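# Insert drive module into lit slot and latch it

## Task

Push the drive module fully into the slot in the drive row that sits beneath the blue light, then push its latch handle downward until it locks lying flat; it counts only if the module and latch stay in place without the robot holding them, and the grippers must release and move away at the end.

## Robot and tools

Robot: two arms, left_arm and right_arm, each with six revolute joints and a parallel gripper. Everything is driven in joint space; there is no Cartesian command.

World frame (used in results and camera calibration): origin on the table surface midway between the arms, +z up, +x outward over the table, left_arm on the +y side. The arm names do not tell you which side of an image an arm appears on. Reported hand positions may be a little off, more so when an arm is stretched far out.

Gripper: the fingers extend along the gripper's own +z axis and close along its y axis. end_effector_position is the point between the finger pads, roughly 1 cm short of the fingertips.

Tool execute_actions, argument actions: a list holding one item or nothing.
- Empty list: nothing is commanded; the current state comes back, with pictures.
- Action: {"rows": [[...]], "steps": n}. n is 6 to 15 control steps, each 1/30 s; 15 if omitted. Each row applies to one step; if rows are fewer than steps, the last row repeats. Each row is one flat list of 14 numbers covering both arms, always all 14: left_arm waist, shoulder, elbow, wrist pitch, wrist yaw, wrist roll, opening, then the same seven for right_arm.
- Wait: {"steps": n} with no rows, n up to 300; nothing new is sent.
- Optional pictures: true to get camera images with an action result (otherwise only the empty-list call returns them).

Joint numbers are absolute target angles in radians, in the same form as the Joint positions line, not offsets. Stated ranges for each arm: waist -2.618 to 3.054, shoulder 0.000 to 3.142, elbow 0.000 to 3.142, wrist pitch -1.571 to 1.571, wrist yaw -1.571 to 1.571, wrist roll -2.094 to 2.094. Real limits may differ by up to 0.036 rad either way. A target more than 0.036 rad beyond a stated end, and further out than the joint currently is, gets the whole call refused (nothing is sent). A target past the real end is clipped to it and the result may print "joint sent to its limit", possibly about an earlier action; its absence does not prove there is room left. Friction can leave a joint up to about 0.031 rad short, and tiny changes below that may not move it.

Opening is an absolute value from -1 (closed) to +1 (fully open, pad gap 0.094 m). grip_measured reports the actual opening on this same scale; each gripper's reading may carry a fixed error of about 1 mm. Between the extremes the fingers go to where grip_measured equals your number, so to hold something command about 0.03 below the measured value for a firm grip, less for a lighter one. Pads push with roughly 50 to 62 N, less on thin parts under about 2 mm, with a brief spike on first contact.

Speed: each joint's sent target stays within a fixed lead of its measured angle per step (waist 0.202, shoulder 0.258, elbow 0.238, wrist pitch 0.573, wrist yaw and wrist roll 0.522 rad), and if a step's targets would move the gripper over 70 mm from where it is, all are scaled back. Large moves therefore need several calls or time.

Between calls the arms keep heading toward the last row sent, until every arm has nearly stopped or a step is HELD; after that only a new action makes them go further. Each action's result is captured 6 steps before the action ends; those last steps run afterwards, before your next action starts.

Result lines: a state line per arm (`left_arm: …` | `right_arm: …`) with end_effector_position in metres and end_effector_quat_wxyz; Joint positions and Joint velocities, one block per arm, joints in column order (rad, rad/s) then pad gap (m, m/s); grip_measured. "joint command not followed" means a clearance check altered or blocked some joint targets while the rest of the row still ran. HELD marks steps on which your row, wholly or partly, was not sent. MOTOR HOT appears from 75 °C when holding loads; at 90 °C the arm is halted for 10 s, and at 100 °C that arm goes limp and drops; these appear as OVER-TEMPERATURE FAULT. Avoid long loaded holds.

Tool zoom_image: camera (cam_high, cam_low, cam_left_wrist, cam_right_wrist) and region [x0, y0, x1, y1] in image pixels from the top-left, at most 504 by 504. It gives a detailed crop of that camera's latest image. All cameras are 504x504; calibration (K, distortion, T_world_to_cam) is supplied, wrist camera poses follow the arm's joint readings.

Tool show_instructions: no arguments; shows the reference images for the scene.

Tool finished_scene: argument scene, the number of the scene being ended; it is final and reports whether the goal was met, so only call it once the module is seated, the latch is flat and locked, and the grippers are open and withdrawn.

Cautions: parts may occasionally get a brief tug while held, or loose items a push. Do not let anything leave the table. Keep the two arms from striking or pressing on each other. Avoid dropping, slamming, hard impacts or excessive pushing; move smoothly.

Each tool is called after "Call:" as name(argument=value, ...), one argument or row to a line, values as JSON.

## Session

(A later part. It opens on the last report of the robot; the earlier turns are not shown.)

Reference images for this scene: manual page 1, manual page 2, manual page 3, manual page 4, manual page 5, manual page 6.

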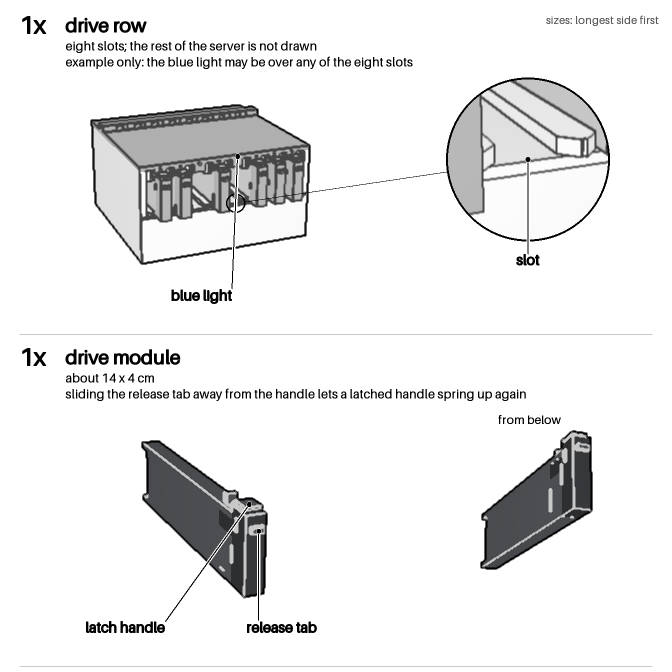

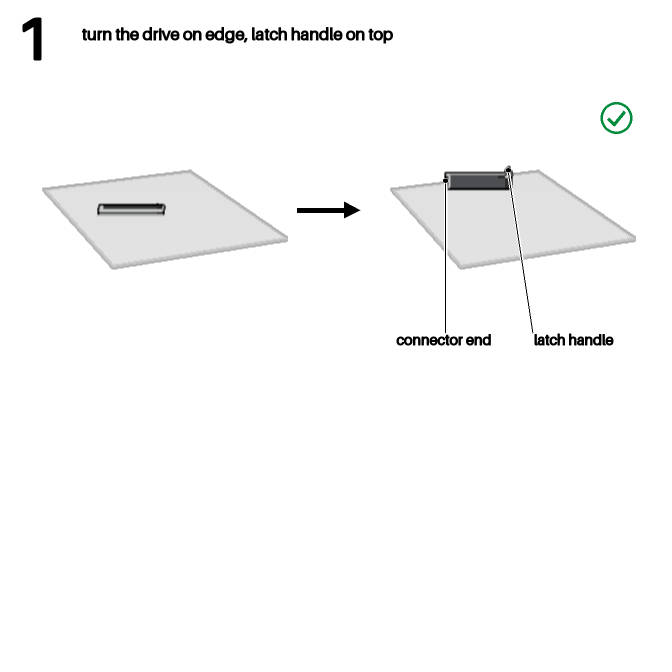

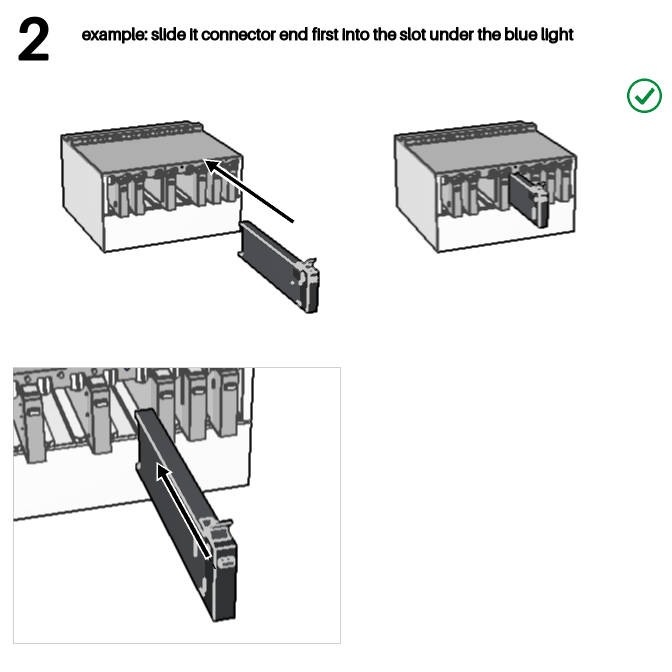

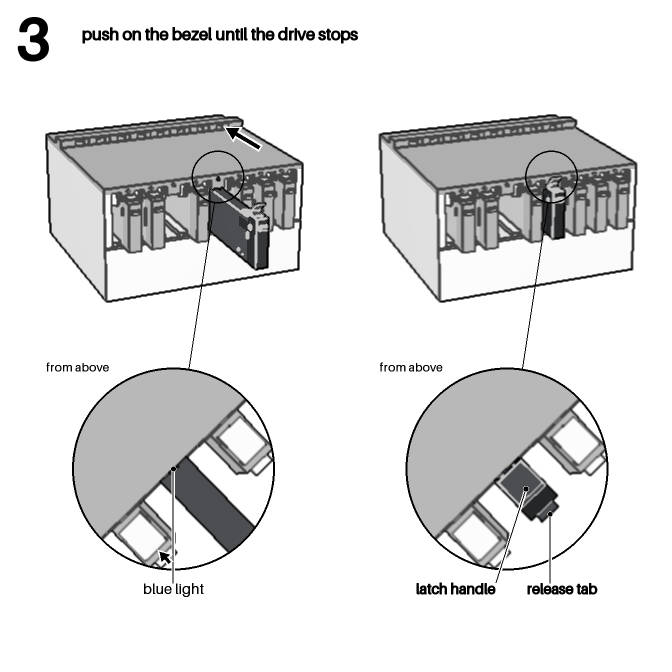

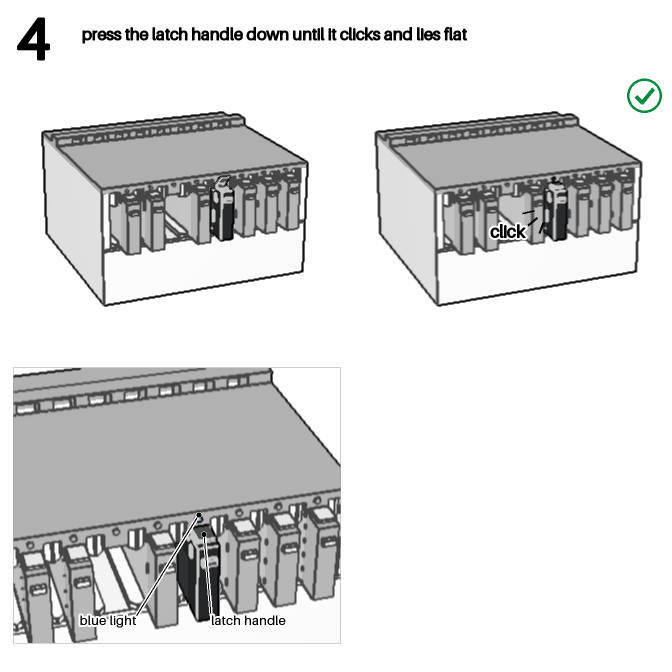

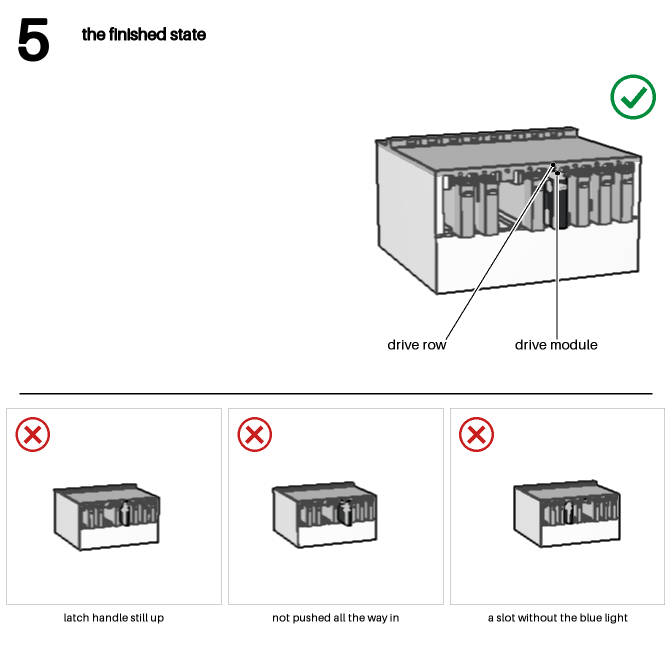

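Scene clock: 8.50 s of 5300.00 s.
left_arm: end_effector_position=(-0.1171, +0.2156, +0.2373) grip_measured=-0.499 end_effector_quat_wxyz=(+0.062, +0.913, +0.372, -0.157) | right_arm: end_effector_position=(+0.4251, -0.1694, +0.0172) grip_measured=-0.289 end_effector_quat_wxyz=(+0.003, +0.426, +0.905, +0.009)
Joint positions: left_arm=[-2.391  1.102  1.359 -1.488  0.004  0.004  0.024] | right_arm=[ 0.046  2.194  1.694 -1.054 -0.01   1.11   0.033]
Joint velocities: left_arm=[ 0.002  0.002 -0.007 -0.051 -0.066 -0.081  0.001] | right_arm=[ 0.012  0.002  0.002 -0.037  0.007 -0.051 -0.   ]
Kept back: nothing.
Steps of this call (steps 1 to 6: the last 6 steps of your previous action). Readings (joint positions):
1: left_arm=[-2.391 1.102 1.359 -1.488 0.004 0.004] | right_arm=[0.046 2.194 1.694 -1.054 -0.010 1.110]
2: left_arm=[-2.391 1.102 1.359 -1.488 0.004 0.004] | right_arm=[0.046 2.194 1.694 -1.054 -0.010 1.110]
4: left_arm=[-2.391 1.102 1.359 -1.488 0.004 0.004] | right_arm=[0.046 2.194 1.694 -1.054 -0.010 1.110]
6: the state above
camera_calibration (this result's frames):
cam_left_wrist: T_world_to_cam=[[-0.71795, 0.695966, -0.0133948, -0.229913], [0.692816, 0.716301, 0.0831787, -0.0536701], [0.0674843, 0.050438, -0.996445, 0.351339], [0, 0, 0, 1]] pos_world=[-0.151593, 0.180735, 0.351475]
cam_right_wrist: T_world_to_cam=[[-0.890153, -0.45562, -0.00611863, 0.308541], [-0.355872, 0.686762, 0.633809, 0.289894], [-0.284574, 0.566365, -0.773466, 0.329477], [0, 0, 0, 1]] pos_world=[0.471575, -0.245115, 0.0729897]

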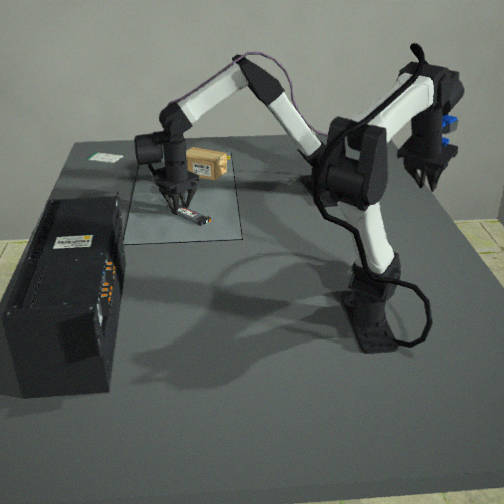

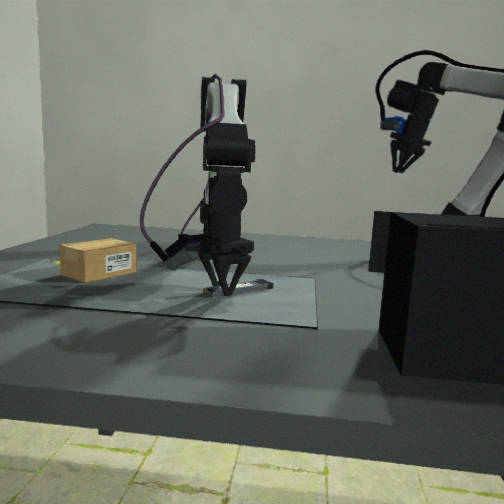

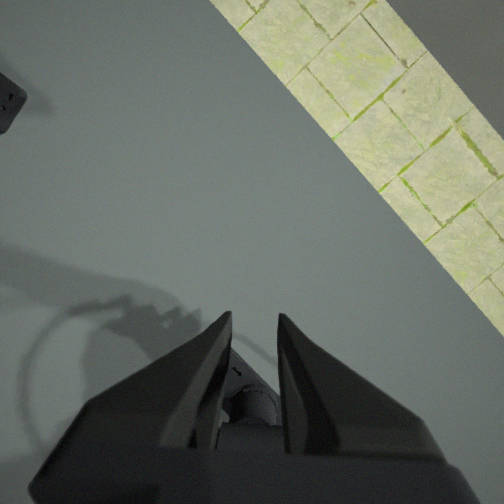

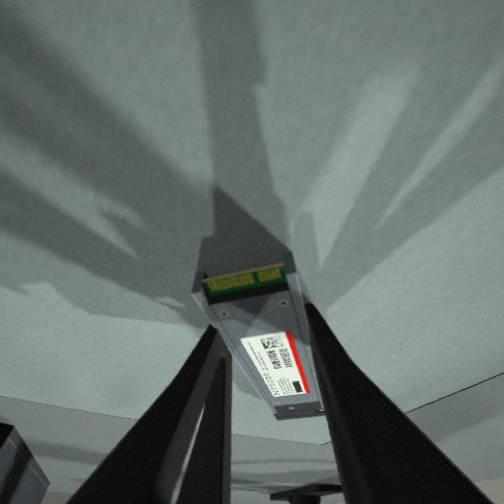

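Call:
execute_actions(
  actions=[
    {"rows":[[-2.4,1.1,1.37,-1.5,0,0,-0.5,0.046,2.17,1.71,-1.07,0,1.104,-0.325],[-2.4,1.1,1.37,-1.5,0,0,-0.5,0.046,2.14,1.71,-1.11,0,1.104,-0.325],[-2.4,1.1,1.37,-1.5,0,0,-0.5,0.046,2.10,1.71,-1.15,0,1.1,-0.325],[-2.4,1.1,1.37,-1.5,0,0,-0.5,0.06,2.05,1.70,-1.19,0,1.0,-0.325],[-2.4,1.1,1.37,-1.5,0,0,-0.5,0.08,2.0,1.67,-1.2,0,0.85,-0.325],[-2.4,1.1,1.37,-1.5,0,0,-0.5,0.11,1.95,1.64,-1.2,0,0.7,-0.325],[-2.4,1.1,1.37,-1.5,0,0,-0.5,0.14,1.9,1.6,-1.2,0,0.5,-0.325],[-2.4,1.1,1.37,-1.5,0,0,-0.5,0.17,1.85,1.56,-1.2,0,0.3,-0.325],[-2.4,1.1,1.37,-1.5,0,0,-0.5,0.2,1.8,1.52,-1.2,0,0.1,-0.325],[-2.4,1.1,1.37,-1.5,0,0,-0.5,0.23,1.75,1.48,-1.2,0,-0.1,-0.325],[-2.4,1.1,1.37,-1.5,0,0,-0.5,0.26,1.7,1.44,-1.2,0,-0.3,-0.325],[-2.4,1.1,1.37,-1.5,0,0,-0.5,0.29,1.66,1.4,-1.15,0,-0.5,-0.325],[-2.4,1.1,1.37,-1.5,0,0,-0.5,0.32,1.63,1.36,-1.1,0,-0.7,-0.325],[-2.4,1.1,1.37,-1.5,0,0,-0.5,0.35,1.61,1.32,-1.05,0,-0.9,-0.325],[-2.4,1.1,1.37,-1.5,0,0,-0.5,0.38,1.6,1.28,-1.0,0,-1.58,-0.325]],"steps":15},
  ],
)

Call:
execute_actions(
  actions=[
    {"steps":12},
  ],
)

Call:
execute_actions(
  actions=[
    {"rows":[[-2.4,1.1,1.37,-1.5,0,0,-0.5,0.7,1.59,0.9,0.3,-0.6,-1.58,-0.325]],"steps":15},
  ],
)

Call:
execute_actions(
  actions=[
    {"rows":[[-2.4,1.1,1.37,-1.5,0,0,-0.5,1.19,1.59,0.435,1.16,-1.41,-1.58,-0.325]],"steps":15},
  ],
)

Call:
execute_actions(
  actions=[
    {"steps":20},
  ],
  pictures=true,
)

Scene clock: 9.57 s of 5300.00 s.
left_arm: end_effector_position=(-0.1171, +0.2156, +0.2373) grip_measured=-0.499 end_effector_quat_wxyz=(+0.062, +0.913, +0.372, -0.157) | right_arm: end_effector_position=(+0.3858, -0.1530, +0.0918) grip_measured=-0.290 end_effector_quat_wxyz=(+0.043, +0.210, +0.976, +0.023)
Joint positions: left_arm=[-2.391  1.102  1.359 -1.488  0.004  0.004  0.024] | right_arm=[ 0.115  1.931  1.596 -1.138  0.001  0.722  0.033]
Joint velocities: left_arm=[-0.027  0.027  0.002 -0.007  0.037 -0.051  0.   ] | right_arm=[ 0.872 -1.824 -0.926 -0.183 -0.022 -2.762 -0.001]
Steps of this call (steps 1 to 15: the robot went on to your last target; steps 16 to 23: nothing new was sent; steps 24 to 32: the first 9 steps of this action). Readings (joint positions):
24: left_arm=[-2.391 1.102 1.359 -1.488 0.004 0.004] | right_arm=[0.046 2.194 1.694 -1.054 -0.010 1.110]
25: left_arm=[-2.391 1.102 1.359 -1.488 0.004 0.004] | right_arm=[0.046 2.191 1.694 -1.057 -0.010 1.110]
27: left_arm=[-2.391 1.102 1.359 -1.488 0.004 0.004] | right_arm=[0.046 2.169 1.694 -1.087 -0.010 1.095]
31: left_arm=[-2.391 1.102 1.359 -1.488 0.004 0.004] | right_arm=[0.087 1.994 1.625 -1.133 -0.001 0.818]
32: the state above

Scene clock: 9.97 s of 5300.00 s.
left_arm: end_effector_position=(-0.1171, +0.2156, +0.2373) grip_measured=-0.499 end_effector_quat_wxyz=(+0.062, +0.913, +0.372, -0.157) | right_arm: end_effector_position=(+0.2924, -0.0886, +0.1190) grip_measured=-0.291 end_effector_quat_wxyz=(+0.104, -0.489, +0.866, +0.008)
Joint positions: left_arm=[-2.391  1.102  1.359 -1.488  0.004  0.004  0.024] | right_arm=[ 0.386  1.598  1.287 -1.05  -0.004 -0.459  0.033]
Joint velocities: left_arm=[-0.027  0.007 -0.027 -0.022 -0.066 -0.081  0.   ] | right_arm=[ 0.007  0.007 -0.046  0.139 -0.007 -2.835 -0.   ]
Kept back: nothing.
Steps of this call (steps 1 to 6: the last 6 steps of your previous action; steps 7 to 12: the robot went on to your last target). Readings (joint positions):
1: left_arm=[-2.391 1.102 1.359 -1.488 0.004 0.004] | right_arm=[0.150 1.867 1.563 -1.142 0.002 0.624]
2: left_arm=[-2.391 1.102 1.359 -1.488 0.004 0.004] | right_arm=[0.189 1.804 1.528 -1.146 0.002 0.526]
4: left_arm=[-2.391 1.102 1.359 -1.488 0.004 0.004] | right_arm=[0.270 1.691 1.454 -1.142 0.001 0.329]
8: left_arm=[-2.391 1.102 1.359 -1.488 0.004 0.004] | right_arm=[0.379 1.590 1.324 -1.083 -0.003 -0.065]
12: the state above

Scene clock: 10.27 s of 5300.00 s.
left_arm: end_effector_position=(-0.1171, +0.2156, +0.2373) grip_measured=-0.499 end_effector_quat_wxyz=(+0.062, +0.913, +0.372, -0.157) | right_arm: end_effector_position=(+0.1964, +0.0628, +0.0705) grip_measured=-0.292 end_effector_quat_wxyz=(-0.275, +0.820, -0.470, -0.175)
Joint positions: left_arm=[-2.391  1.102  1.359 -1.488  0.004  0.004  0.024] | right_arm=[ 0.692  1.595  0.915 -0.367 -0.43  -1.108  0.033]
Joint velocities: left_arm=[-0.027  0.002  0.002 -0.007  0.051  0.022 -0.   ] | right_arm=[ 0.613  0.12  -0.569  2.352 -0.989 -2.586 -0.   ]
Steps of this call (steps 1 to 9: the first 9 steps of this action). Readings (joint positions):
1: left_arm=[-2.391 1.102 1.359 -1.488 0.004 0.004] | right_arm=[0.395 1.594 1.263 -1.004 -0.033 -0.523]
2: left_arm=[-2.391 1.102 1.359 -1.488 0.004 0.004] | right_arm=[0.418 1.587 1.225 -0.932 -0.081 -0.578]
4: left_arm=[-2.391 1.102 1.359 -1.488 0.004 0.004] | right_arm=[0.494 1.587 1.136 -0.792 -0.186 -0.694]
8: left_arm=[-2.391 1.102 1.359 -1.488 0.004 0.004] | right_arm=[0.666 1.591 0.941 -0.452 -0.390 -1.016]
9: the state above

Scene clock: 10.77 s of 5300.00 s.
left_arm: end_effector_position=(-0.1171, +0.2156, +0.2373) grip_measured=-0.499 end_effector_quat_wxyz=(+0.062, +0.913, +0.372, -0.157) | right_arm: end_effector_position=(+0.0020, +0.1147, +0.1286) grip_measured=-0.293 end_effector_quat_wxyz=(-0.539, +0.771, +0.110, -0.321)
Joint positions: left_arm=[-2.391  1.102  1.359 -1.488  0.004  0.004  0.024] | right_arm=[ 1.033  1.594  0.54   0.653 -0.996 -1.518  0.033]
Joint velocities: left_arm=[-0.032 -0.002 -0.022 -0.007  0.022  0.022  0.001] | right_arm=[ 1.331 -0.007 -1.028  1.678 -1.531 -0.198 -0.001]
Steps of this call (steps 1 to 6: the last 6 steps of your previous action; steps 7 to 15: the first 9 steps of this action). Readings (joint positions):
7: left_arm=[-2.391 1.102 1.359 -1.488 0.004 0.004] | right_arm=[0.718 1.599 0.878 0.148 -0.572 -1.448]
8: left_arm=[-2.391 1.102 1.359 -1.488 0.004 0.004] | right_arm=[0.740 1.595 0.845 0.227 -0.619 -1.460]
10: left_arm=[-2.391 1.102 1.359 -1.488 0.004 0.004] | right_arm=[0.814 1.594 0.762 0.360 -0.724 -1.482]
14: left_arm=[-2.391 1.102 1.359 -1.488 0.004 0.004] | right_arm=[0.987 1.594 0.579 0.596 -0.941 -1.512]
15: the state above

Scene clock: 11.43 s of 5300.00 s.
left_arm: end_effector_position=(-0.1171, +0.2156, +0.2373) grip_measured=-0.499 end_effector_quat_wxyz=(+0.062, +0.913, +0.372, -0.157) | right_arm: end_effector_position=(-0.0973, +0.0450, +0.1755) grip_measured=-0.293 end_effector_quat_wxyz=(+0.577, -0.590, -0.393, +0.406)
Joint positions: left_arm=[-2.391  1.102  1.359 -1.488  0.004  0.004  0.024] | right_arm=[ 1.197  1.594  0.442  1.13  -1.392 -1.567  0.033]
Joint velocities: left_arm=[ 0.007 -0.007 -0.007  0.037 -0.037  0.007  0.   ] | right_arm=[-0.002 -0.002  0.017  0.037 -0.037 -0.066 -0.001]
Kept back: nothing.
Steps of this call (steps 1 to 6: the last 6 steps of your previous action; steps 7 to 20: the robot went on to your last target). Readings (joint positions):
1: left_arm=[-2.391 1.102 1.359 -1.488 0.004 0.004] | right_arm=[1.080 1.594 0.508 0.716 -1.052 -1.525]
2: left_arm=[-2.391 1.102 1.359 -1.488 0.004 0.004] | right_arm=[1.125 1.594 0.479 0.789 -1.116 -1.533]
4: left_arm=[-2.391 1.102 1.359 -1.488 0.004 0.004] | right_arm=[1.186 1.594 0.447 0.909 -1.228 -1.546]
8: left_arm=[-2.391 1.102 1.359 -1.488 0.004 0.004] | right_arm=[1.197 1.594 0.442 1.046 -1.332 -1.559]
20: the state above
camera_calibration (this result's frames):
cam_left_wrist: T_world_to_cam=[[-0.71795, 0.695966, -0.0133948, -0.229913], [0.692816, 0.716301, 0.0831787, -0.0536701], [0.0674843, 0.050438, -0.996445, 0.351339], [0, 0, 0, 1]] pos_world=[-0.151593, 0.180735, 0.351475]
cam_right_wrist: T_world_to_cam=[[0.0945293, 0.221825, 0.970494, -0.163859], [0.859481, 0.47374, -0.191999, 0.129215], [-0.502352, 0.85227, -0.145872, 0.0376736], [0, 0, 0, 1]] pos_world=[-0.0766427, -0.0569742, 0.189329]

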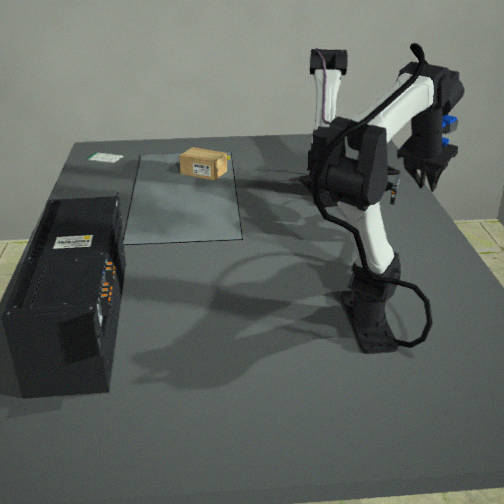

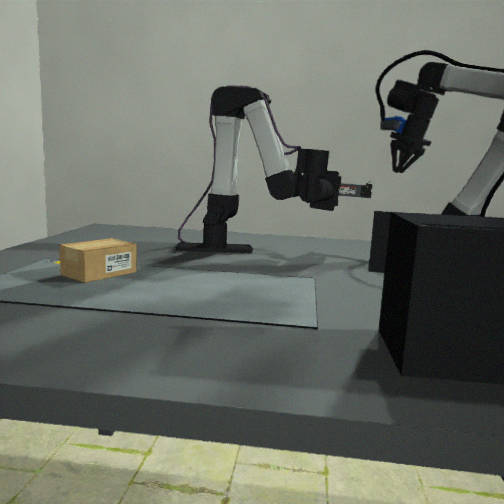

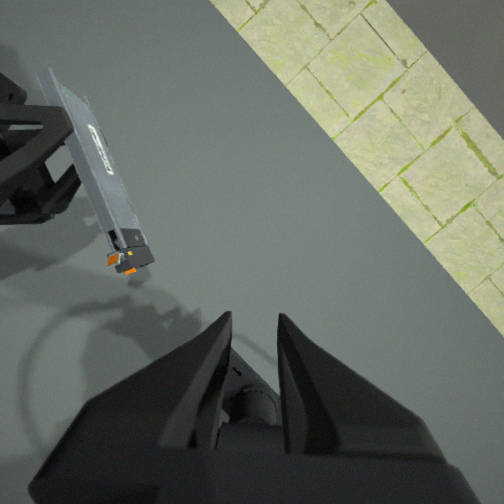

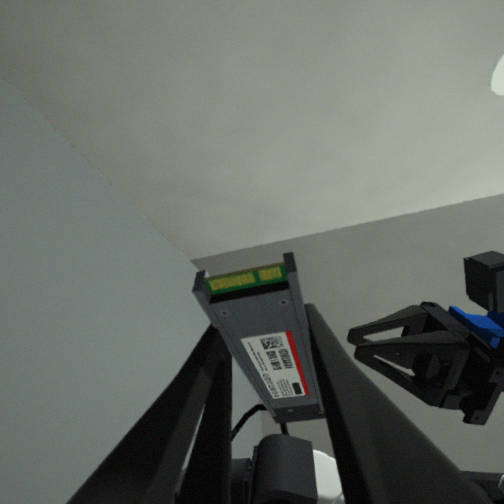

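Call:
execute_actions(
  actions=[
    {"rows":[[-2.4,1.3,1.6,-1.52,0,-0.04,-0.4,1.19,1.59,0.435,1.165,-1.41,-1.58,-0.325],[-2.4,1.3,1.6,-1.52,0,-0.04,-0.4,1.19,1.59,0.435,1.165,-1.41,-1.58,-0.325],[-2.4,1.3,1.6,-1.52,0,-0.04,-0.4,1.19,1.59,0.435,1.165,-1.41,-1.58,-0.325],[-2.2,1.4,1.70,-1.52,0,-0.04,-0.4,1.19,1.59,0.435,1.165,-1.41,-1.58,-0.325],[-2.2,1.4,1.70,-1.52,0,-0.04,-0.4,1.19,1.59,0.435,1.165,-1.41,-1.58,-0.325],[-2.006,1.47,1.70,-1.52,0,-0.04,-0.4,1.19,1.59,0.435,1.165,-1.41,-1.58,-0.325]],"steps":15},
  ],
)

Call:
execute_actions(
  actions=[
    {"steps":10},
  ],
  pictures=true,
)

Scene clock: 12.20 s of 5300.00 s.
left_arm: end_effector_position=(-0.0991, +0.1015, +0.2536) grip_measured=-0.402 end_effector_quat_wxyz=(+0.072, +0.833, +0.534, -0.128) | right_arm: end_effector_position=(-0.0976, +0.0443, +0.1765) grip_measured=-0.293 end_effector_quat_wxyz=(+0.578, -0.586, -0.397, +0.405)
Joint positions: left_arm=[-2.054  1.458  1.682 -1.5    0.01  -0.028  0.028] | right_arm=[ 1.197  1.594  0.442  1.139 -1.396 -1.568  0.033]
Joint velocities: left_arm=[ 1.228  0.667 -0.007 -0.051 -0.154 -0.11  -0.   ] | right_arm=[ 0.002 -0.007  0.002  0.007  0.007  0.022  0.001]
Steps of this call (steps 1 to 14: the robot went on to your last target; steps 15 to 23: the first 9 steps of this action). Readings (joint positions):
15: left_arm=[-2.391 1.130 1.397 -1.520 0.004 -0.002] | right_arm=[1.197 1.594 0.442 1.136 -1.396 -1.567]
16: left_arm=[-2.391 1.180 1.472 -1.542 0.004 -0.008] | right_arm=[1.197 1.594 0.442 1.137 -1.396 -1.568]
18: left_arm=[-2.363 1.272 1.582 -1.527 0.015 -0.015] | right_arm=[1.197 1.594 0.442 1.138 -1.396 -1.568]
22: left_arm=[-2.105 1.432 1.682 -1.501 0.015 -0.026] | right_arm=[1.197 1.594 0.442 1.139 -1.396 -1.568]
23: the state above

Scene clock: 12.53 s of 5300.00 s.
left_arm: end_effector_position=(-0.0858, +0.0929, +0.2462) grip_measured=-0.402 end_effector_quat_wxyz=(+0.070, +0.819, +0.558, -0.111) | right_arm: end_effector_position=(-0.0976, +0.0443, +0.1765) grip_measured=-0.293 end_effector_quat_wxyz=(+0.579, -0.586, -0.397, +0.405)
Joint positions: left_arm=[-2.005  1.483  1.682 -1.506  0.001 -0.033  0.028] | right_arm=[ 1.197  1.594  0.442  1.14  -1.396 -1.568  0.033]
Joint velocities: left_arm=[-0.002  0.007  0.012  0.037 -0.037 -0.066 -0.001] | right_arm=[ 0.002  0.017  0.017 -0.037 -0.051 -0.007 -0.   ]
Kept back: nothing.
Steps of this call (steps 1 to 6: the last 6 steps of your previous action; steps 7 to 10: the robot went on to your last target). Readings (joint positions):
1: left_arm=[-2.023 1.475 1.682 -1.500 0.004 -0.030] | right_arm=[1.197 1.594 0.442 1.140 -1.396 -1.568]
2: left_arm=[-2.009 1.483 1.682 -1.500 0.002 -0.031] | right_arm=[1.197 1.594 0.442 1.140 -1.396 -1.568]
4: left_arm=[-2.005 1.484 1.682 -1.502 0.001 -0.032] | right_arm=[1.197 1.594 0.442 1.140 -1.396 -1.568]
8: left_arm=[-2.005 1.483 1.682 -1.505 0.001 -0.033] | right_arm=[1.197 1.594 0.442 1.140 -1.396 -1.568]
10: the state above
camera_calibration (this result's frames):
cam_left_wrist: T_world_to_cam=[[-0.93987, 0.341437, -0.00807433, -0.109326], [0.335928, 0.928455, 0.158503, -0.0570918], [0.0616155, 0.14626, -0.987325, 0.352692], [0, 0, 0, 1]] pos_world=[-0.105304, 0.0387502, 0.356388]
cam_right_wrist: T_world_to_cam=[[0.091521, 0.212081, 0.972957, -0.164988], [0.857689, 0.479646, -0.185229, 0.128364], [-0.505959, 0.851447, -0.138002, 0.0365916], [0, 0, 0, 1]] pos_world=[-0.0764826, -0.0577344, 0.189353]

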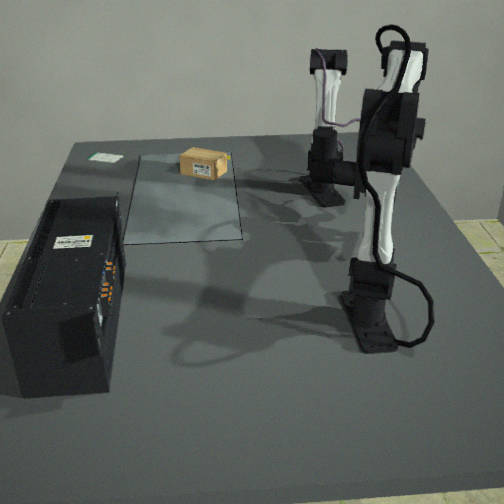

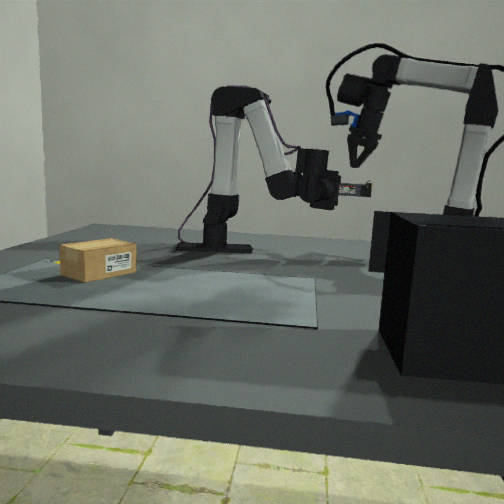

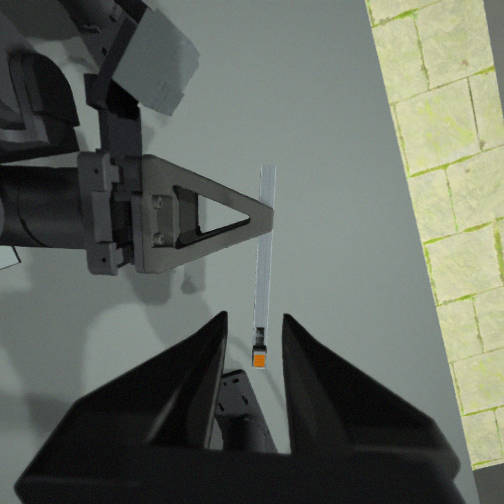

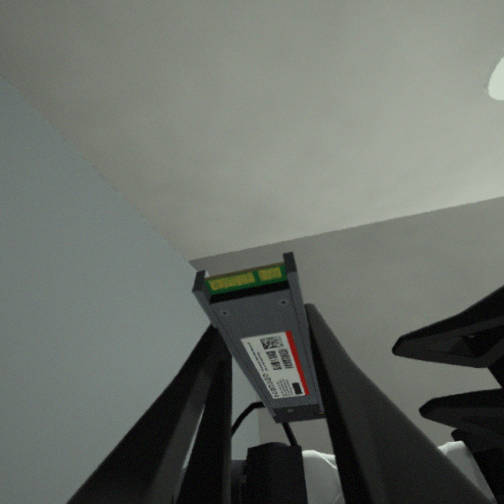

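Call:
execute_actions(
  actions=[
    {"rows":[[-2.03,1.47,1.64,-1.46,0,-0.04,-0.5,1.19,1.59,0.435,1.165,-1.41,-1.58,-0.325],[-2.03,1.46,1.6,-1.42,0,-0.04,-0.5,1.19,1.59,0.435,1.165,-1.41,-1.58,-0.325],[-2.03,1.45,1.56,-1.38,0,-0.04,-0.5,1.19,1.59,0.435,1.165,-1.41,-1.58,-0.325],[-2.03,1.44,1.52,-1.35,0,-0.04,-0.5,1.19,1.59,0.435,1.165,-1.41,-1.58,-0.325],[-2.03,1.43,1.49,-1.335,0,-0.04,-0.5,1.19,1.59,0.435,1.165,-1.41,-1.58,-0.325],[-2.03,1.42,1.468,-1.335,0,-0.04,-0.5,1.19,1.59,0.435,1.165,-1.41,-1.58,-0.325]],"steps":15},
  ],
)

Call:
execute_actions(
  actions=[
    {"steps":8},
  ],
  pictures=true,
)

Scene clock: 13.60 s of 5300.00 s.
left_arm: end_effector_position=(-0.0875, +0.1005, +0.2026) grip_measured=-0.498 end_effector_quat_wxyz=(+0.055, +0.826, +0.554, -0.089) | right_arm: end_effector_position=(-0.0984, +0.0417, +0.1765) grip_measured=-0.293 end_effector_quat_wxyz=(+0.576, -0.583, -0.401, +0.409)
Joint positions: left_arm=[-2.021  1.452  1.482 -1.391  0.001 -0.033  0.024] | right_arm=[ 1.196  1.594  0.441  1.141 -1.411 -1.568  0.033]
Joint velocities: left_arm=[ 0.007 -0.002 -0.173  0.168  0.007  0.081 -0.001] | right_arm=[ 0.012 -0.017  0.007  0.007 -0.022  0.007  0.001]
Steps of this call (steps 1 to 23: the robot went on to your last target; steps 24 to 32: the first 9 steps of this action). Readings (joint positions):
24: left_arm=[-2.007 1.483 1.678 -1.503 0.001 -0.033] | right_arm=[1.197 1.594 0.442 1.140 -1.396 -1.568]
25: left_arm=[-2.011 1.480 1.664 -1.489 0.001 -0.033] | right_arm=[1.197 1.594 0.442 1.140 -1.396 -1.568]
27: left_arm=[-2.019 1.467 1.605 -1.446 0.001 -0.033] | right_arm=[1.197 1.594 0.441 1.141 -1.411 -1.568]
31: left_arm=[-2.021 1.452 1.491 -1.397 0.001 -0.033] | right_arm=[1.196 1.594 0.441 1.141 -1.411 -1.568]
32: the state above

Scene clock: 13.87 s of 5300.00 s.
left_arm: end_effector_position=(-0.0901, +0.0948, +0.2063) grip_measured=-0.498 end_effector_quat_wxyz=(+0.066, +0.824, +0.552, -0.106) | right_arm: end_effector_position=(-0.0984, +0.0417, +0.1765) grip_measured=-0.293 end_effector_quat_wxyz=(+0.576, -0.583, -0.401, +0.409)
Joint positions: left_arm=[-2.021  1.441  1.479 -1.358  0.001 -0.033  0.024] | right_arm=[ 1.196  1.594  0.441  1.141 -1.411 -1.568  0.033]
Joint velocities: left_arm=[ 0.012 -0.012 -0.007  0.037  0.022 -0.022  0.   ] | right_arm=[-0.007 -0.007 -0.007 -0.066  0.007  0.007 -0.   ]
Kept back: nothing.
Steps of this call (steps 1 to 6: the last 6 steps of your previous action; steps 7 to 8: the robot went on to your last target). Readings (joint positions):
1: left_arm=[-2.021 1.452 1.479 -1.386 0.001 -0.033] | right_arm=[1.196 1.594 0.441 1.141 -1.411 -1.568]
2: left_arm=[-2.021 1.451 1.479 -1.380 0.001 -0.033] | right_arm=[1.196 1.594 0.441 1.141 -1.411 -1.568]
4: left_arm=[-2.021 1.448 1.479 -1.368 0.001 -0.033] | right_arm=[1.196 1.594 0.441 1.141 -1.411 -1.568]
8: the state above
camera_calibration (this result's frames):
cam_left_wrist: T_world_to_cam=[[-0.934231, 0.356562, -0.0087398, -0.115171], [0.349907, 0.920993, 0.171279, -0.0517573], [0.0691209, 0.156956, -0.985184, 0.312489], [0, 0, 0, 1]] pos_world=[-0.111086, 0.0396867, 0.315718]
cam_right_wrist: T_world_to_cam=[[0.0884718, 0.21302, 0.973034, -0.164677], [0.850437, 0.492428, -0.185129, 0.129031], [-0.518585, 0.843882, -0.137594, 0.0373488], [0, 0, 0, 1]] pos_world=[-0.0757952, -0.0599772, 0.189262]

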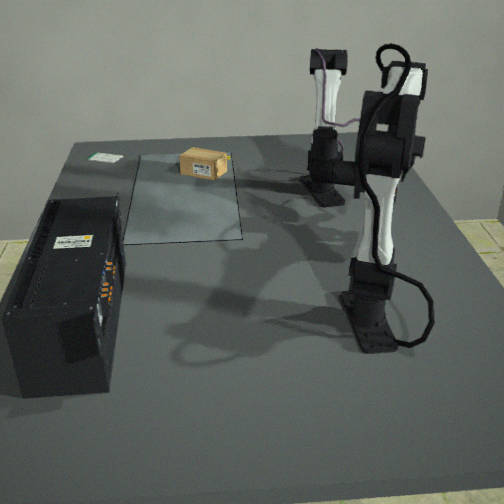

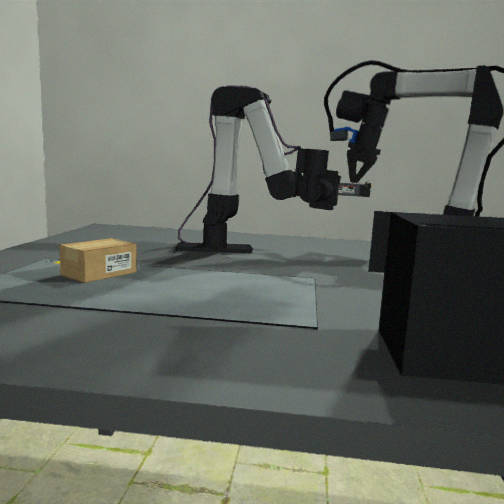

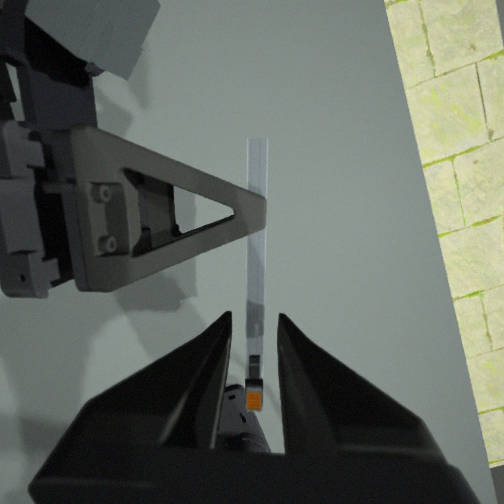

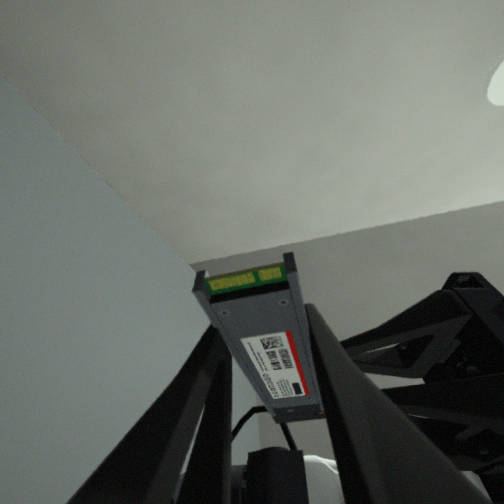

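Call:
execute_actions(
  actions=[
    {"rows":[[-2.025,1.43,1.46,-1.30,0,-0.04,-0.6,1.19,1.59,0.435,1.165,-1.41,-1.58,-0.325],[-2.025,1.43,1.445,-1.27,0,-0.04,-0.6,1.19,1.59,0.435,1.165,-1.41,-1.58,-0.325],[-2.025,1.43,1.43,-1.25,0,-0.04,-0.6,1.19,1.59,0.435,1.165,-1.41,-1.58,-0.325],[-2.025,1.43,1.415,-1.24,0,-0.04,-0.6,1.19,1.59,0.435,1.165,-1.41,-1.58,-0.325],[-2.025,1.43,1.40,-1.24,0,-0.04,-0.6,1.19,1.59,0.435,1.165,-1.41,-1.58,-0.325],[-2.025,1.43,1.39,-1.24,0,-0.04,-0.6,1.19,1.59,0.435,1.165,-1.41,-1.58,-0.325],[-2.025,1.43,1.382,-1.24,0,-0.04,-0.6,1.19,1.59,0.435,1.165,-1.41,-1.58,-0.325]],"steps":15},
  ],
)

Call:
execute_actions(
  actions=[
    {"steps":10},
  ],
  pictures=true,
)

Call:
zoom_image(
  camera="cam_low",
  region=[310, 140, 400, 220],
)

Scene clock: 14.50 s of 5300.00 s.
left_arm: end_effector_position=(-0.0925, +0.0896, +0.1872) grip_measured=-0.598 end_effector_quat_wxyz=(+0.067, +0.824, +0.552, -0.108) | right_arm: end_effector_position=(-0.0984, +0.0417, +0.1765) grip_measured=-0.293 end_effector_quat_wxyz=(+0.576, -0.583, -0.401, +0.409)
Joint positions: left_arm=[-2.021  1.441  1.4   -1.275  0.001 -0.033  0.019] | right_arm=[ 1.196  1.594  0.441  1.141 -1.411 -1.568  0.033]
Joint velocities: left_arm=[ 0.007 -0.017 -0.139  0.007  0.051  0.022  0.   ] | right_arm=[ 0.007 -0.002 -0.012  0.022  0.022 -0.022  0.001]
Steps of this call (steps 1 to 10: the robot went on to your last target; steps 11 to 19: the first 9 steps of this action). Readings (joint positions):
11: left_arm=[-2.021 1.441 1.479 -1.350 0.001 -0.033] | right_arm=[1.196 1.594 0.441 1.141 -1.411 -1.568]
12: left_arm=[-2.021 1.441 1.476 -1.339 0.001 -0.033] | right_arm=[1.196 1.594 0.441 1.141 -1.411 -1.568]
14: left_arm=[-2.021 1.441 1.460 -1.309 0.001 -0.033] | right_arm=[1.196 1.594 0.441 1.141 -1.411 -1.568]
18: left_arm=[-2.021 1.441 1.407 -1.277 0.001 -0.033] | right_arm=[1.196 1.594 0.441 1.141 -1.411 -1.568]
19: the state above

Scene clock: 14.83 s of 5300.00 s.
left_arm: end_effector_position=(-0.0937, +0.0869, +0.1870) grip_measured=-0.598 end_effector_quat_wxyz=(+0.070, +0.823, +0.552, -0.113) | right_arm: end_effector_position=(-0.0984, +0.0417, +0.1765) grip_measured=-0.293 end_effector_quat_wxyz=(+0.576, -0.583, -0.401, +0.409)
Joint positions: left_arm=[-2.021  1.441  1.396 -1.26   0.001 -0.033  0.019] | right_arm=[ 1.196  1.594  0.441  1.141 -1.411 -1.568  0.033]
Joint velocities: left_arm=[ 0.022 -0.007  0.007  0.022 -0.007 -0.022 -0.   ] | right_arm=[ 0.002 -0.007  0.002  0.081 -0.007  0.007 -0.003]
Kept back: nothing.
Steps of this call (steps 1 to 6: the last 6 steps of your previous action; steps 7 to 10: the robot went on to your last target). Readings (joint positions):
1: left_arm=[-2.021 1.441 1.397 -1.274 0.001 -0.033] | right_arm=[1.196 1.594 0.441 1.141 -1.411 -1.568]
2: left_arm=[-2.021 1.441 1.396 -1.272 0.001 -0.033] | right_arm=[1.196 1.594 0.441 1.141 -1.411 -1.568]
4: left_arm=[-2.021 1.441 1.396 -1.266 0.001 -0.033] | right_arm=[1.196 1.594 0.441 1.141 -1.411 -1.568]
8: left_arm=[-2.021 1.441 1.396 -1.261 0.001 -0.033] | right_arm=[1.196 1.594 0.441 1.141 -1.411 -1.568]
10: the state above
camera_calibration (this result's frames):
cam_left_wrist: T_world_to_cam=[[-0.934285, 0.356441, -0.00779515, -0.116023], [0.350983, 0.92338, 0.155501, -0.0370496], [0.0626249, 0.142546, -0.987805, 0.296115], [0, 0, 0, 1]] pos_world=[-0.113939, 0.0333562, 0.297361]
cam_right_wrist: T_world_to_cam=[[0.0884718, 0.21302, 0.973034, -0.164677], [0.850437, 0.492428, -0.185129, 0.129031], [-0.518585, 0.843882, -0.137594, 0.0373488], [0, 0, 0, 1]] pos_world=[-0.0757952, -0.0599772, 0.189262]

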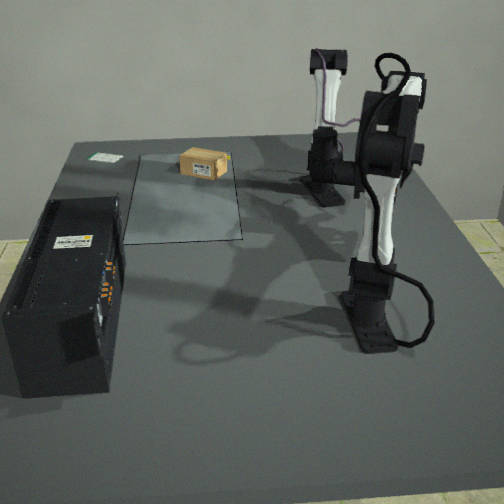

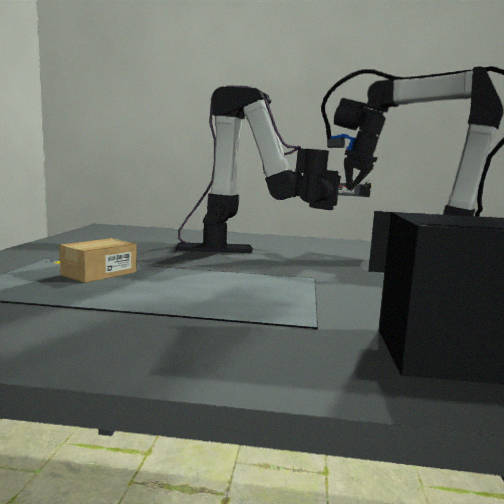

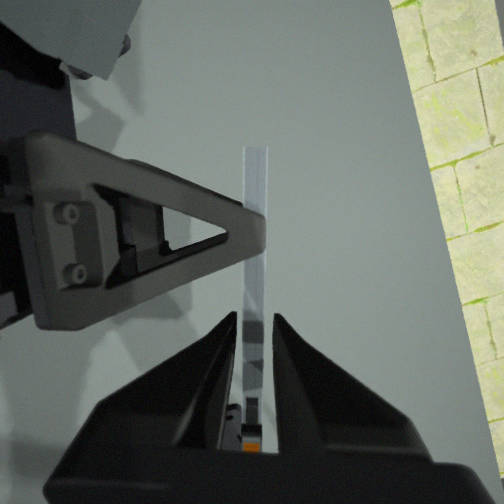

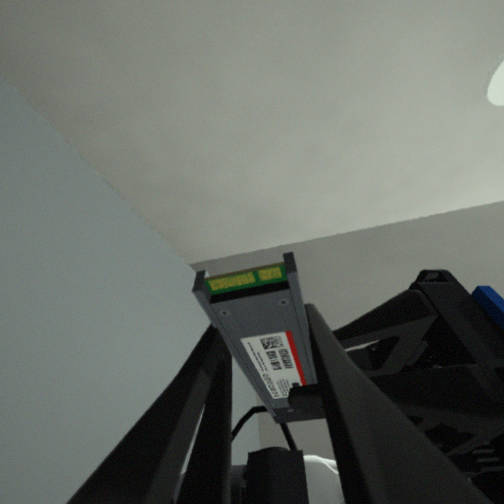

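Region (310, 140, 400, 220) of cam_low's 504x504 image, scaled by 5.600, with more detail than that image has.

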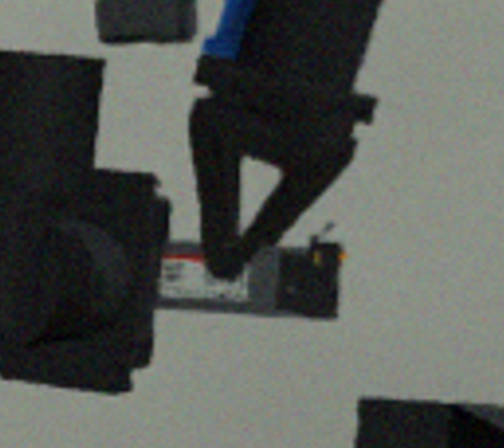

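Good; close.

Call:
execute_actions(
  actions=[
    {"rows":[[-2.025,1.43,1.39,-1.255,0,-0.04,-0.7,1.19,1.59,0.435,1.165,-1.41,-1.58,-0.325],[-2.025,1.43,1.39,-1.255,0,-0.04,-0.76,1.19,1.59,0.435,1.165,-1.41,-1.58,-0.325],[-2.025,1.43,1.39,-1.255,0,-0.04,-0.8,1.19,1.59,0.435,1.165,-1.41,-1.58,-0.325],[-2.025,1.43,1.39,-1.255,0,-0.04,-0.845,1.19,1.59,0.435,1.165,-1.41,-1.58,-0.325]],"steps":13},
  ],
)

Scene clock: 15.53 s of 5300.00 s.
left_arm: end_effector_position=(-0.0929, +0.0860, +0.1872) grip_measured=-0.806 end_effector_quat_wxyz=(+0.073, +0.822, +0.554, -0.112) | right_arm: end_effector_position=(-0.0984, +0.0417, +0.1765) grip_measured=-0.293 end_effector_quat_wxyz=(+0.576, -0.583, -0.401, +0.409)
Joint positions: left_arm=[-2.021  1.441  1.396 -1.258 -0.005 -0.038  0.009] | right_arm=[ 1.196  1.594  0.441  1.142 -1.411 -1.568  0.033]
Joint velocities: left_arm=[-0.017 -0.032 -0.002 -0.007  0.022  0.007  0.001] | right_arm=[-0.022 -0.002 -0.027 -0.037 -0.022 -0.037 -0.001]
Steps of this call (steps 1 to 14: the robot went on to your last target; steps 15 to 21: the first 7 steps of this action). Readings (joint positions):
15: left_arm=[-2.021 1.441 1.396 -1.258 0.001 -0.033] | right_arm=[1.196 1.594 0.441 1.141 -1.411 -1.568]
16: left_arm=[-2.021 1.441 1.396 -1.258 0.001 -0.033] | right_arm=[1.196 1.594 0.441 1.141 -1.411 -1.568]
18: left_arm=[-2.021 1.441 1.396 -1.258 -0.004 -0.036] | right_arm=[1.196 1.594 0.441 1.142 -1.411 -1.568]
21: the state above

Call:
execute_actions(
  actions=[
    {"rows":[[-2.025,1.43,1.39,-1.255,0,-0.04,-0.845,1.196,1.59,0.435,1.15,-1.41,-1.575,-0.2],[-2.025,1.43,1.39,-1.255,0,-0.04,-0.845,1.196,1.59,0.435,1.15,-1.41,-1.575,-0.1],[-2.025,1.43,1.39,-1.255,0,-0.04,-0.845,1.196,1.59,0.435,1.15,-1.41,-1.575,-0.1],[-2.025,1.43,1.39,-1.255,0,-0.04,-0.845,1.16,1.59,0.435,1.15,-1.47,-1.575,-0.1],[-2.025,1.43,1.39,-1.255,0,-0.04,-0.845,1.12,1.59,0.435,1.15,-1.5,-1.575,-0.1],[-2.025,1.43,1.39,-1.255,0,-0.04,-0.845,1.07,1.59,0.435,1.15,-1.5,-1.575,-0.1],[-2.025,1.43,1.39,-1.255,0,-0.04,-0.845,1.0,1.59,0.435,1.15,-1.5,-1.575,-0.1],[-2.025,1.43,1.39,-1.255,0,-0.04,-0.845,0.9,1.59,0.435,1.15,-1.5,-1.575,-0.1],[-2.025,1.43,1.39,-1.255,0,-0.04,-0.845,0.3,1.59,0.435,1.15,-1.5,-1.575,-0.1]],"steps":15},
  ],
)

Call:
execute_actions(
  actions=[
    {"rows":[[-2.0,1.4,1.42,-1.3,0,-0.04,-0.845,0.3,1.59,0.435,1.15,-1.2,-1.0,-0.1],[-1.95,1.37,1.42,-1.33,0,-0.04,-0.845,0.3,1.59,0.435,1.15,-1.2,-1.0,-0.1],[-1.9,1.33,1.42,-1.36,0,-0.04,-0.845,0.3,1.59,0.435,1.15,-0.9,-1.0,-0.1],[-1.85,1.3,1.42,-1.4,0,-0.04,-0.845,0.3,1.59,0.435,1.15,0,1.58,-0.1],[-1.8,1.3,1.42,-1.4,0,-0.04,-0.845,0.3,1.59,0.435,1.15,0,1.58,-0.1],[-1.75,1.3,1.42,-1.4,0,-0.04,-0.845,0.3,1.59,0.435,1.15,0,1.58,-0.1],[-1.7,1.3,1.42,-1.4,0,-0.04,-0.845,0.3,1.59,0.435,1.15,0,1.58,-0.1]],"steps":15},
  ],
  pictures=true,
)

Scene clock: 17.03 s of 5300.00 s.
left_arm: end_effector_position=(-0.0929, +0.0860, +0.1872) grip_measured=-0.806 end_effector_quat_wxyz=(+0.073, +0.822, +0.554, -0.112) | right_arm: end_effector_position=(-0.0356, +0.0504, +0.1766) grip_measured=-0.102 end_effector_quat_wxyz=(+0.606, -0.612, -0.354, +0.363)
Joint positions: left_arm=[-2.021  1.441  1.396 -1.258 -0.005 -0.038  0.009] | right_arm=[ 0.984  1.594  0.441  1.142 -1.467 -1.568  0.042]
Joint velocities: left_arm=[-0.007  0.007  0.007 -0.051 -0.066 -0.037 -0.001] | right_arm=[-2.093  0.007  0.007  0.066 -0.11   0.007 -0.   ]
Steps of this call (steps 1 to 6: the last 6 steps of your previous action; steps 7 to 15: the robot went on to your last target; steps 16 to 36: nothing new was sent; steps 37 to 45: the first 9 steps of this action). Readings (joint positions):
37: left_arm=[-2.021 1.441 1.396 -1.258 -0.005 -0.038] | right_arm=[1.196 1.594 0.441 1.142 -1.411 -1.568]
38: left_arm=[-2.021 1.441 1.396 -1.258 -0.005 -0.038] | right_arm=[1.196 1.594 0.441 1.142 -1.411 -1.568]
40: left_arm=[-2.021 1.441 1.396 -1.258 -0.005 -0.038] | right_arm=[1.193 1.594 0.441 1.142 -1.417 -1.568]
44: left_arm=[-2.021 1.441 1.396 -1.258 -0.005 -0.038] | right_arm=[1.054 1.594 0.441 1.142 -1.463 -1.568]
45: the state above

Scene clock: 17.53 s of 5300.00 s.
left_arm: end_effector_position=(-0.0012, +0.0978, +0.2148) grip_measured=-0.806 end_effector_quat_wxyz=(+0.098, +0.726, +0.671, -0.111) | right_arm: end_effector_position=(+0.3017, +0.0114, +0.1755) grip_measured=-0.102 end_effector_quat_wxyz=(+0.684, -0.584, +0.404, +0.166)
Joint positions: left_arm=[-1.716  1.308  1.396 -1.361 -0.005 -0.038  0.009] | right_arm=[ 0.299  1.594  0.441  1.143 -0.722 -0.735  0.042]
Joint velocities: left_arm=[ 0.569 -0.051 -0.012 -0.242 -0.081 -0.051 -0.001] | right_arm=[-0.007 -0.007 -0.007 -0.037  2.806  2.806 -0.001]
Steps of this call (steps 1 to 6: the last 6 steps of your previous action; steps 7 to 15: the first 9 steps of this action). Readings (joint positions):
7: left_arm=[-2.020 1.440 1.396 -1.260 -0.005 -0.038] | right_arm=[0.467 1.594 0.441 1.142 -1.443 -1.495]
8: left_arm=[-2.011 1.434 1.396 -1.267 -0.002 -0.038] | right_arm=[0.400 1.594 0.441 1.142 -1.394 -1.400]
10: left_arm=[-1.948 1.399 1.396 -1.295 0.005 -0.038] | right_arm=[0.315 1.594 0.441 1.143 -1.213 -1.228]
14: left_arm=[-1.744 1.314 1.396 -1.351 -0.000 -0.038] | right_arm=[0.299 1.594 0.441 1.143 -0.819 -0.833]
15: the state above
camera_calibration (this result's frames):
cam_left_wrist: T_world_to_cam=[[-0.998565, 0.052621, -0.00992797, -0.00322905], [0.0509888, 0.990978, 0.123947, -0.0841683], [0.0163606, 0.123263, -0.992239, 0.318936], [0, 0, 0, 1]] pos_world=[-0.00415076, 0.0442659, 0.326861]
cam_right_wrist: T_world_to_cam=[[0.81165, -0.320014, 0.488687, -0.319799], [0.120874, -0.726471, -0.676483, 0.123766], [0.571501, 0.608137, -0.550959, 0.0166383], [0, 0, 0, 1]] pos_world=[0.235096, -0.0225459, 0.249174]

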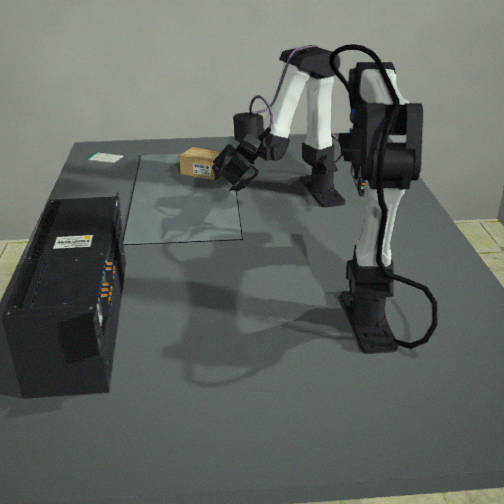

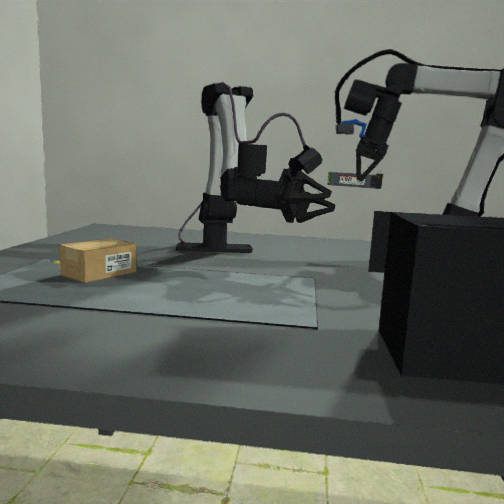

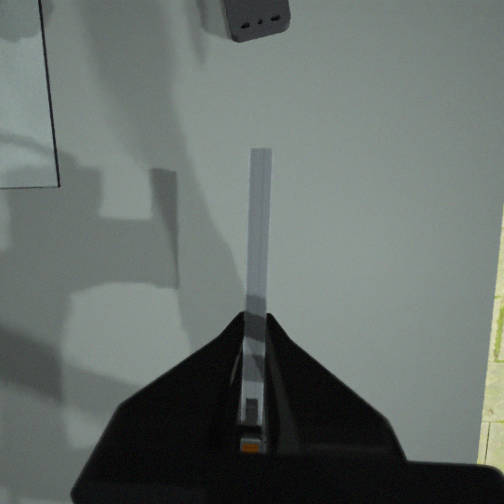

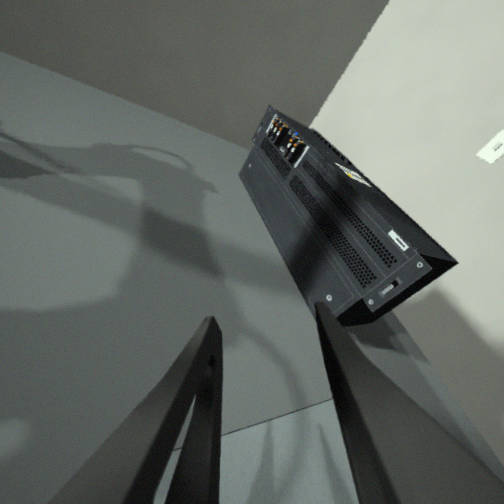

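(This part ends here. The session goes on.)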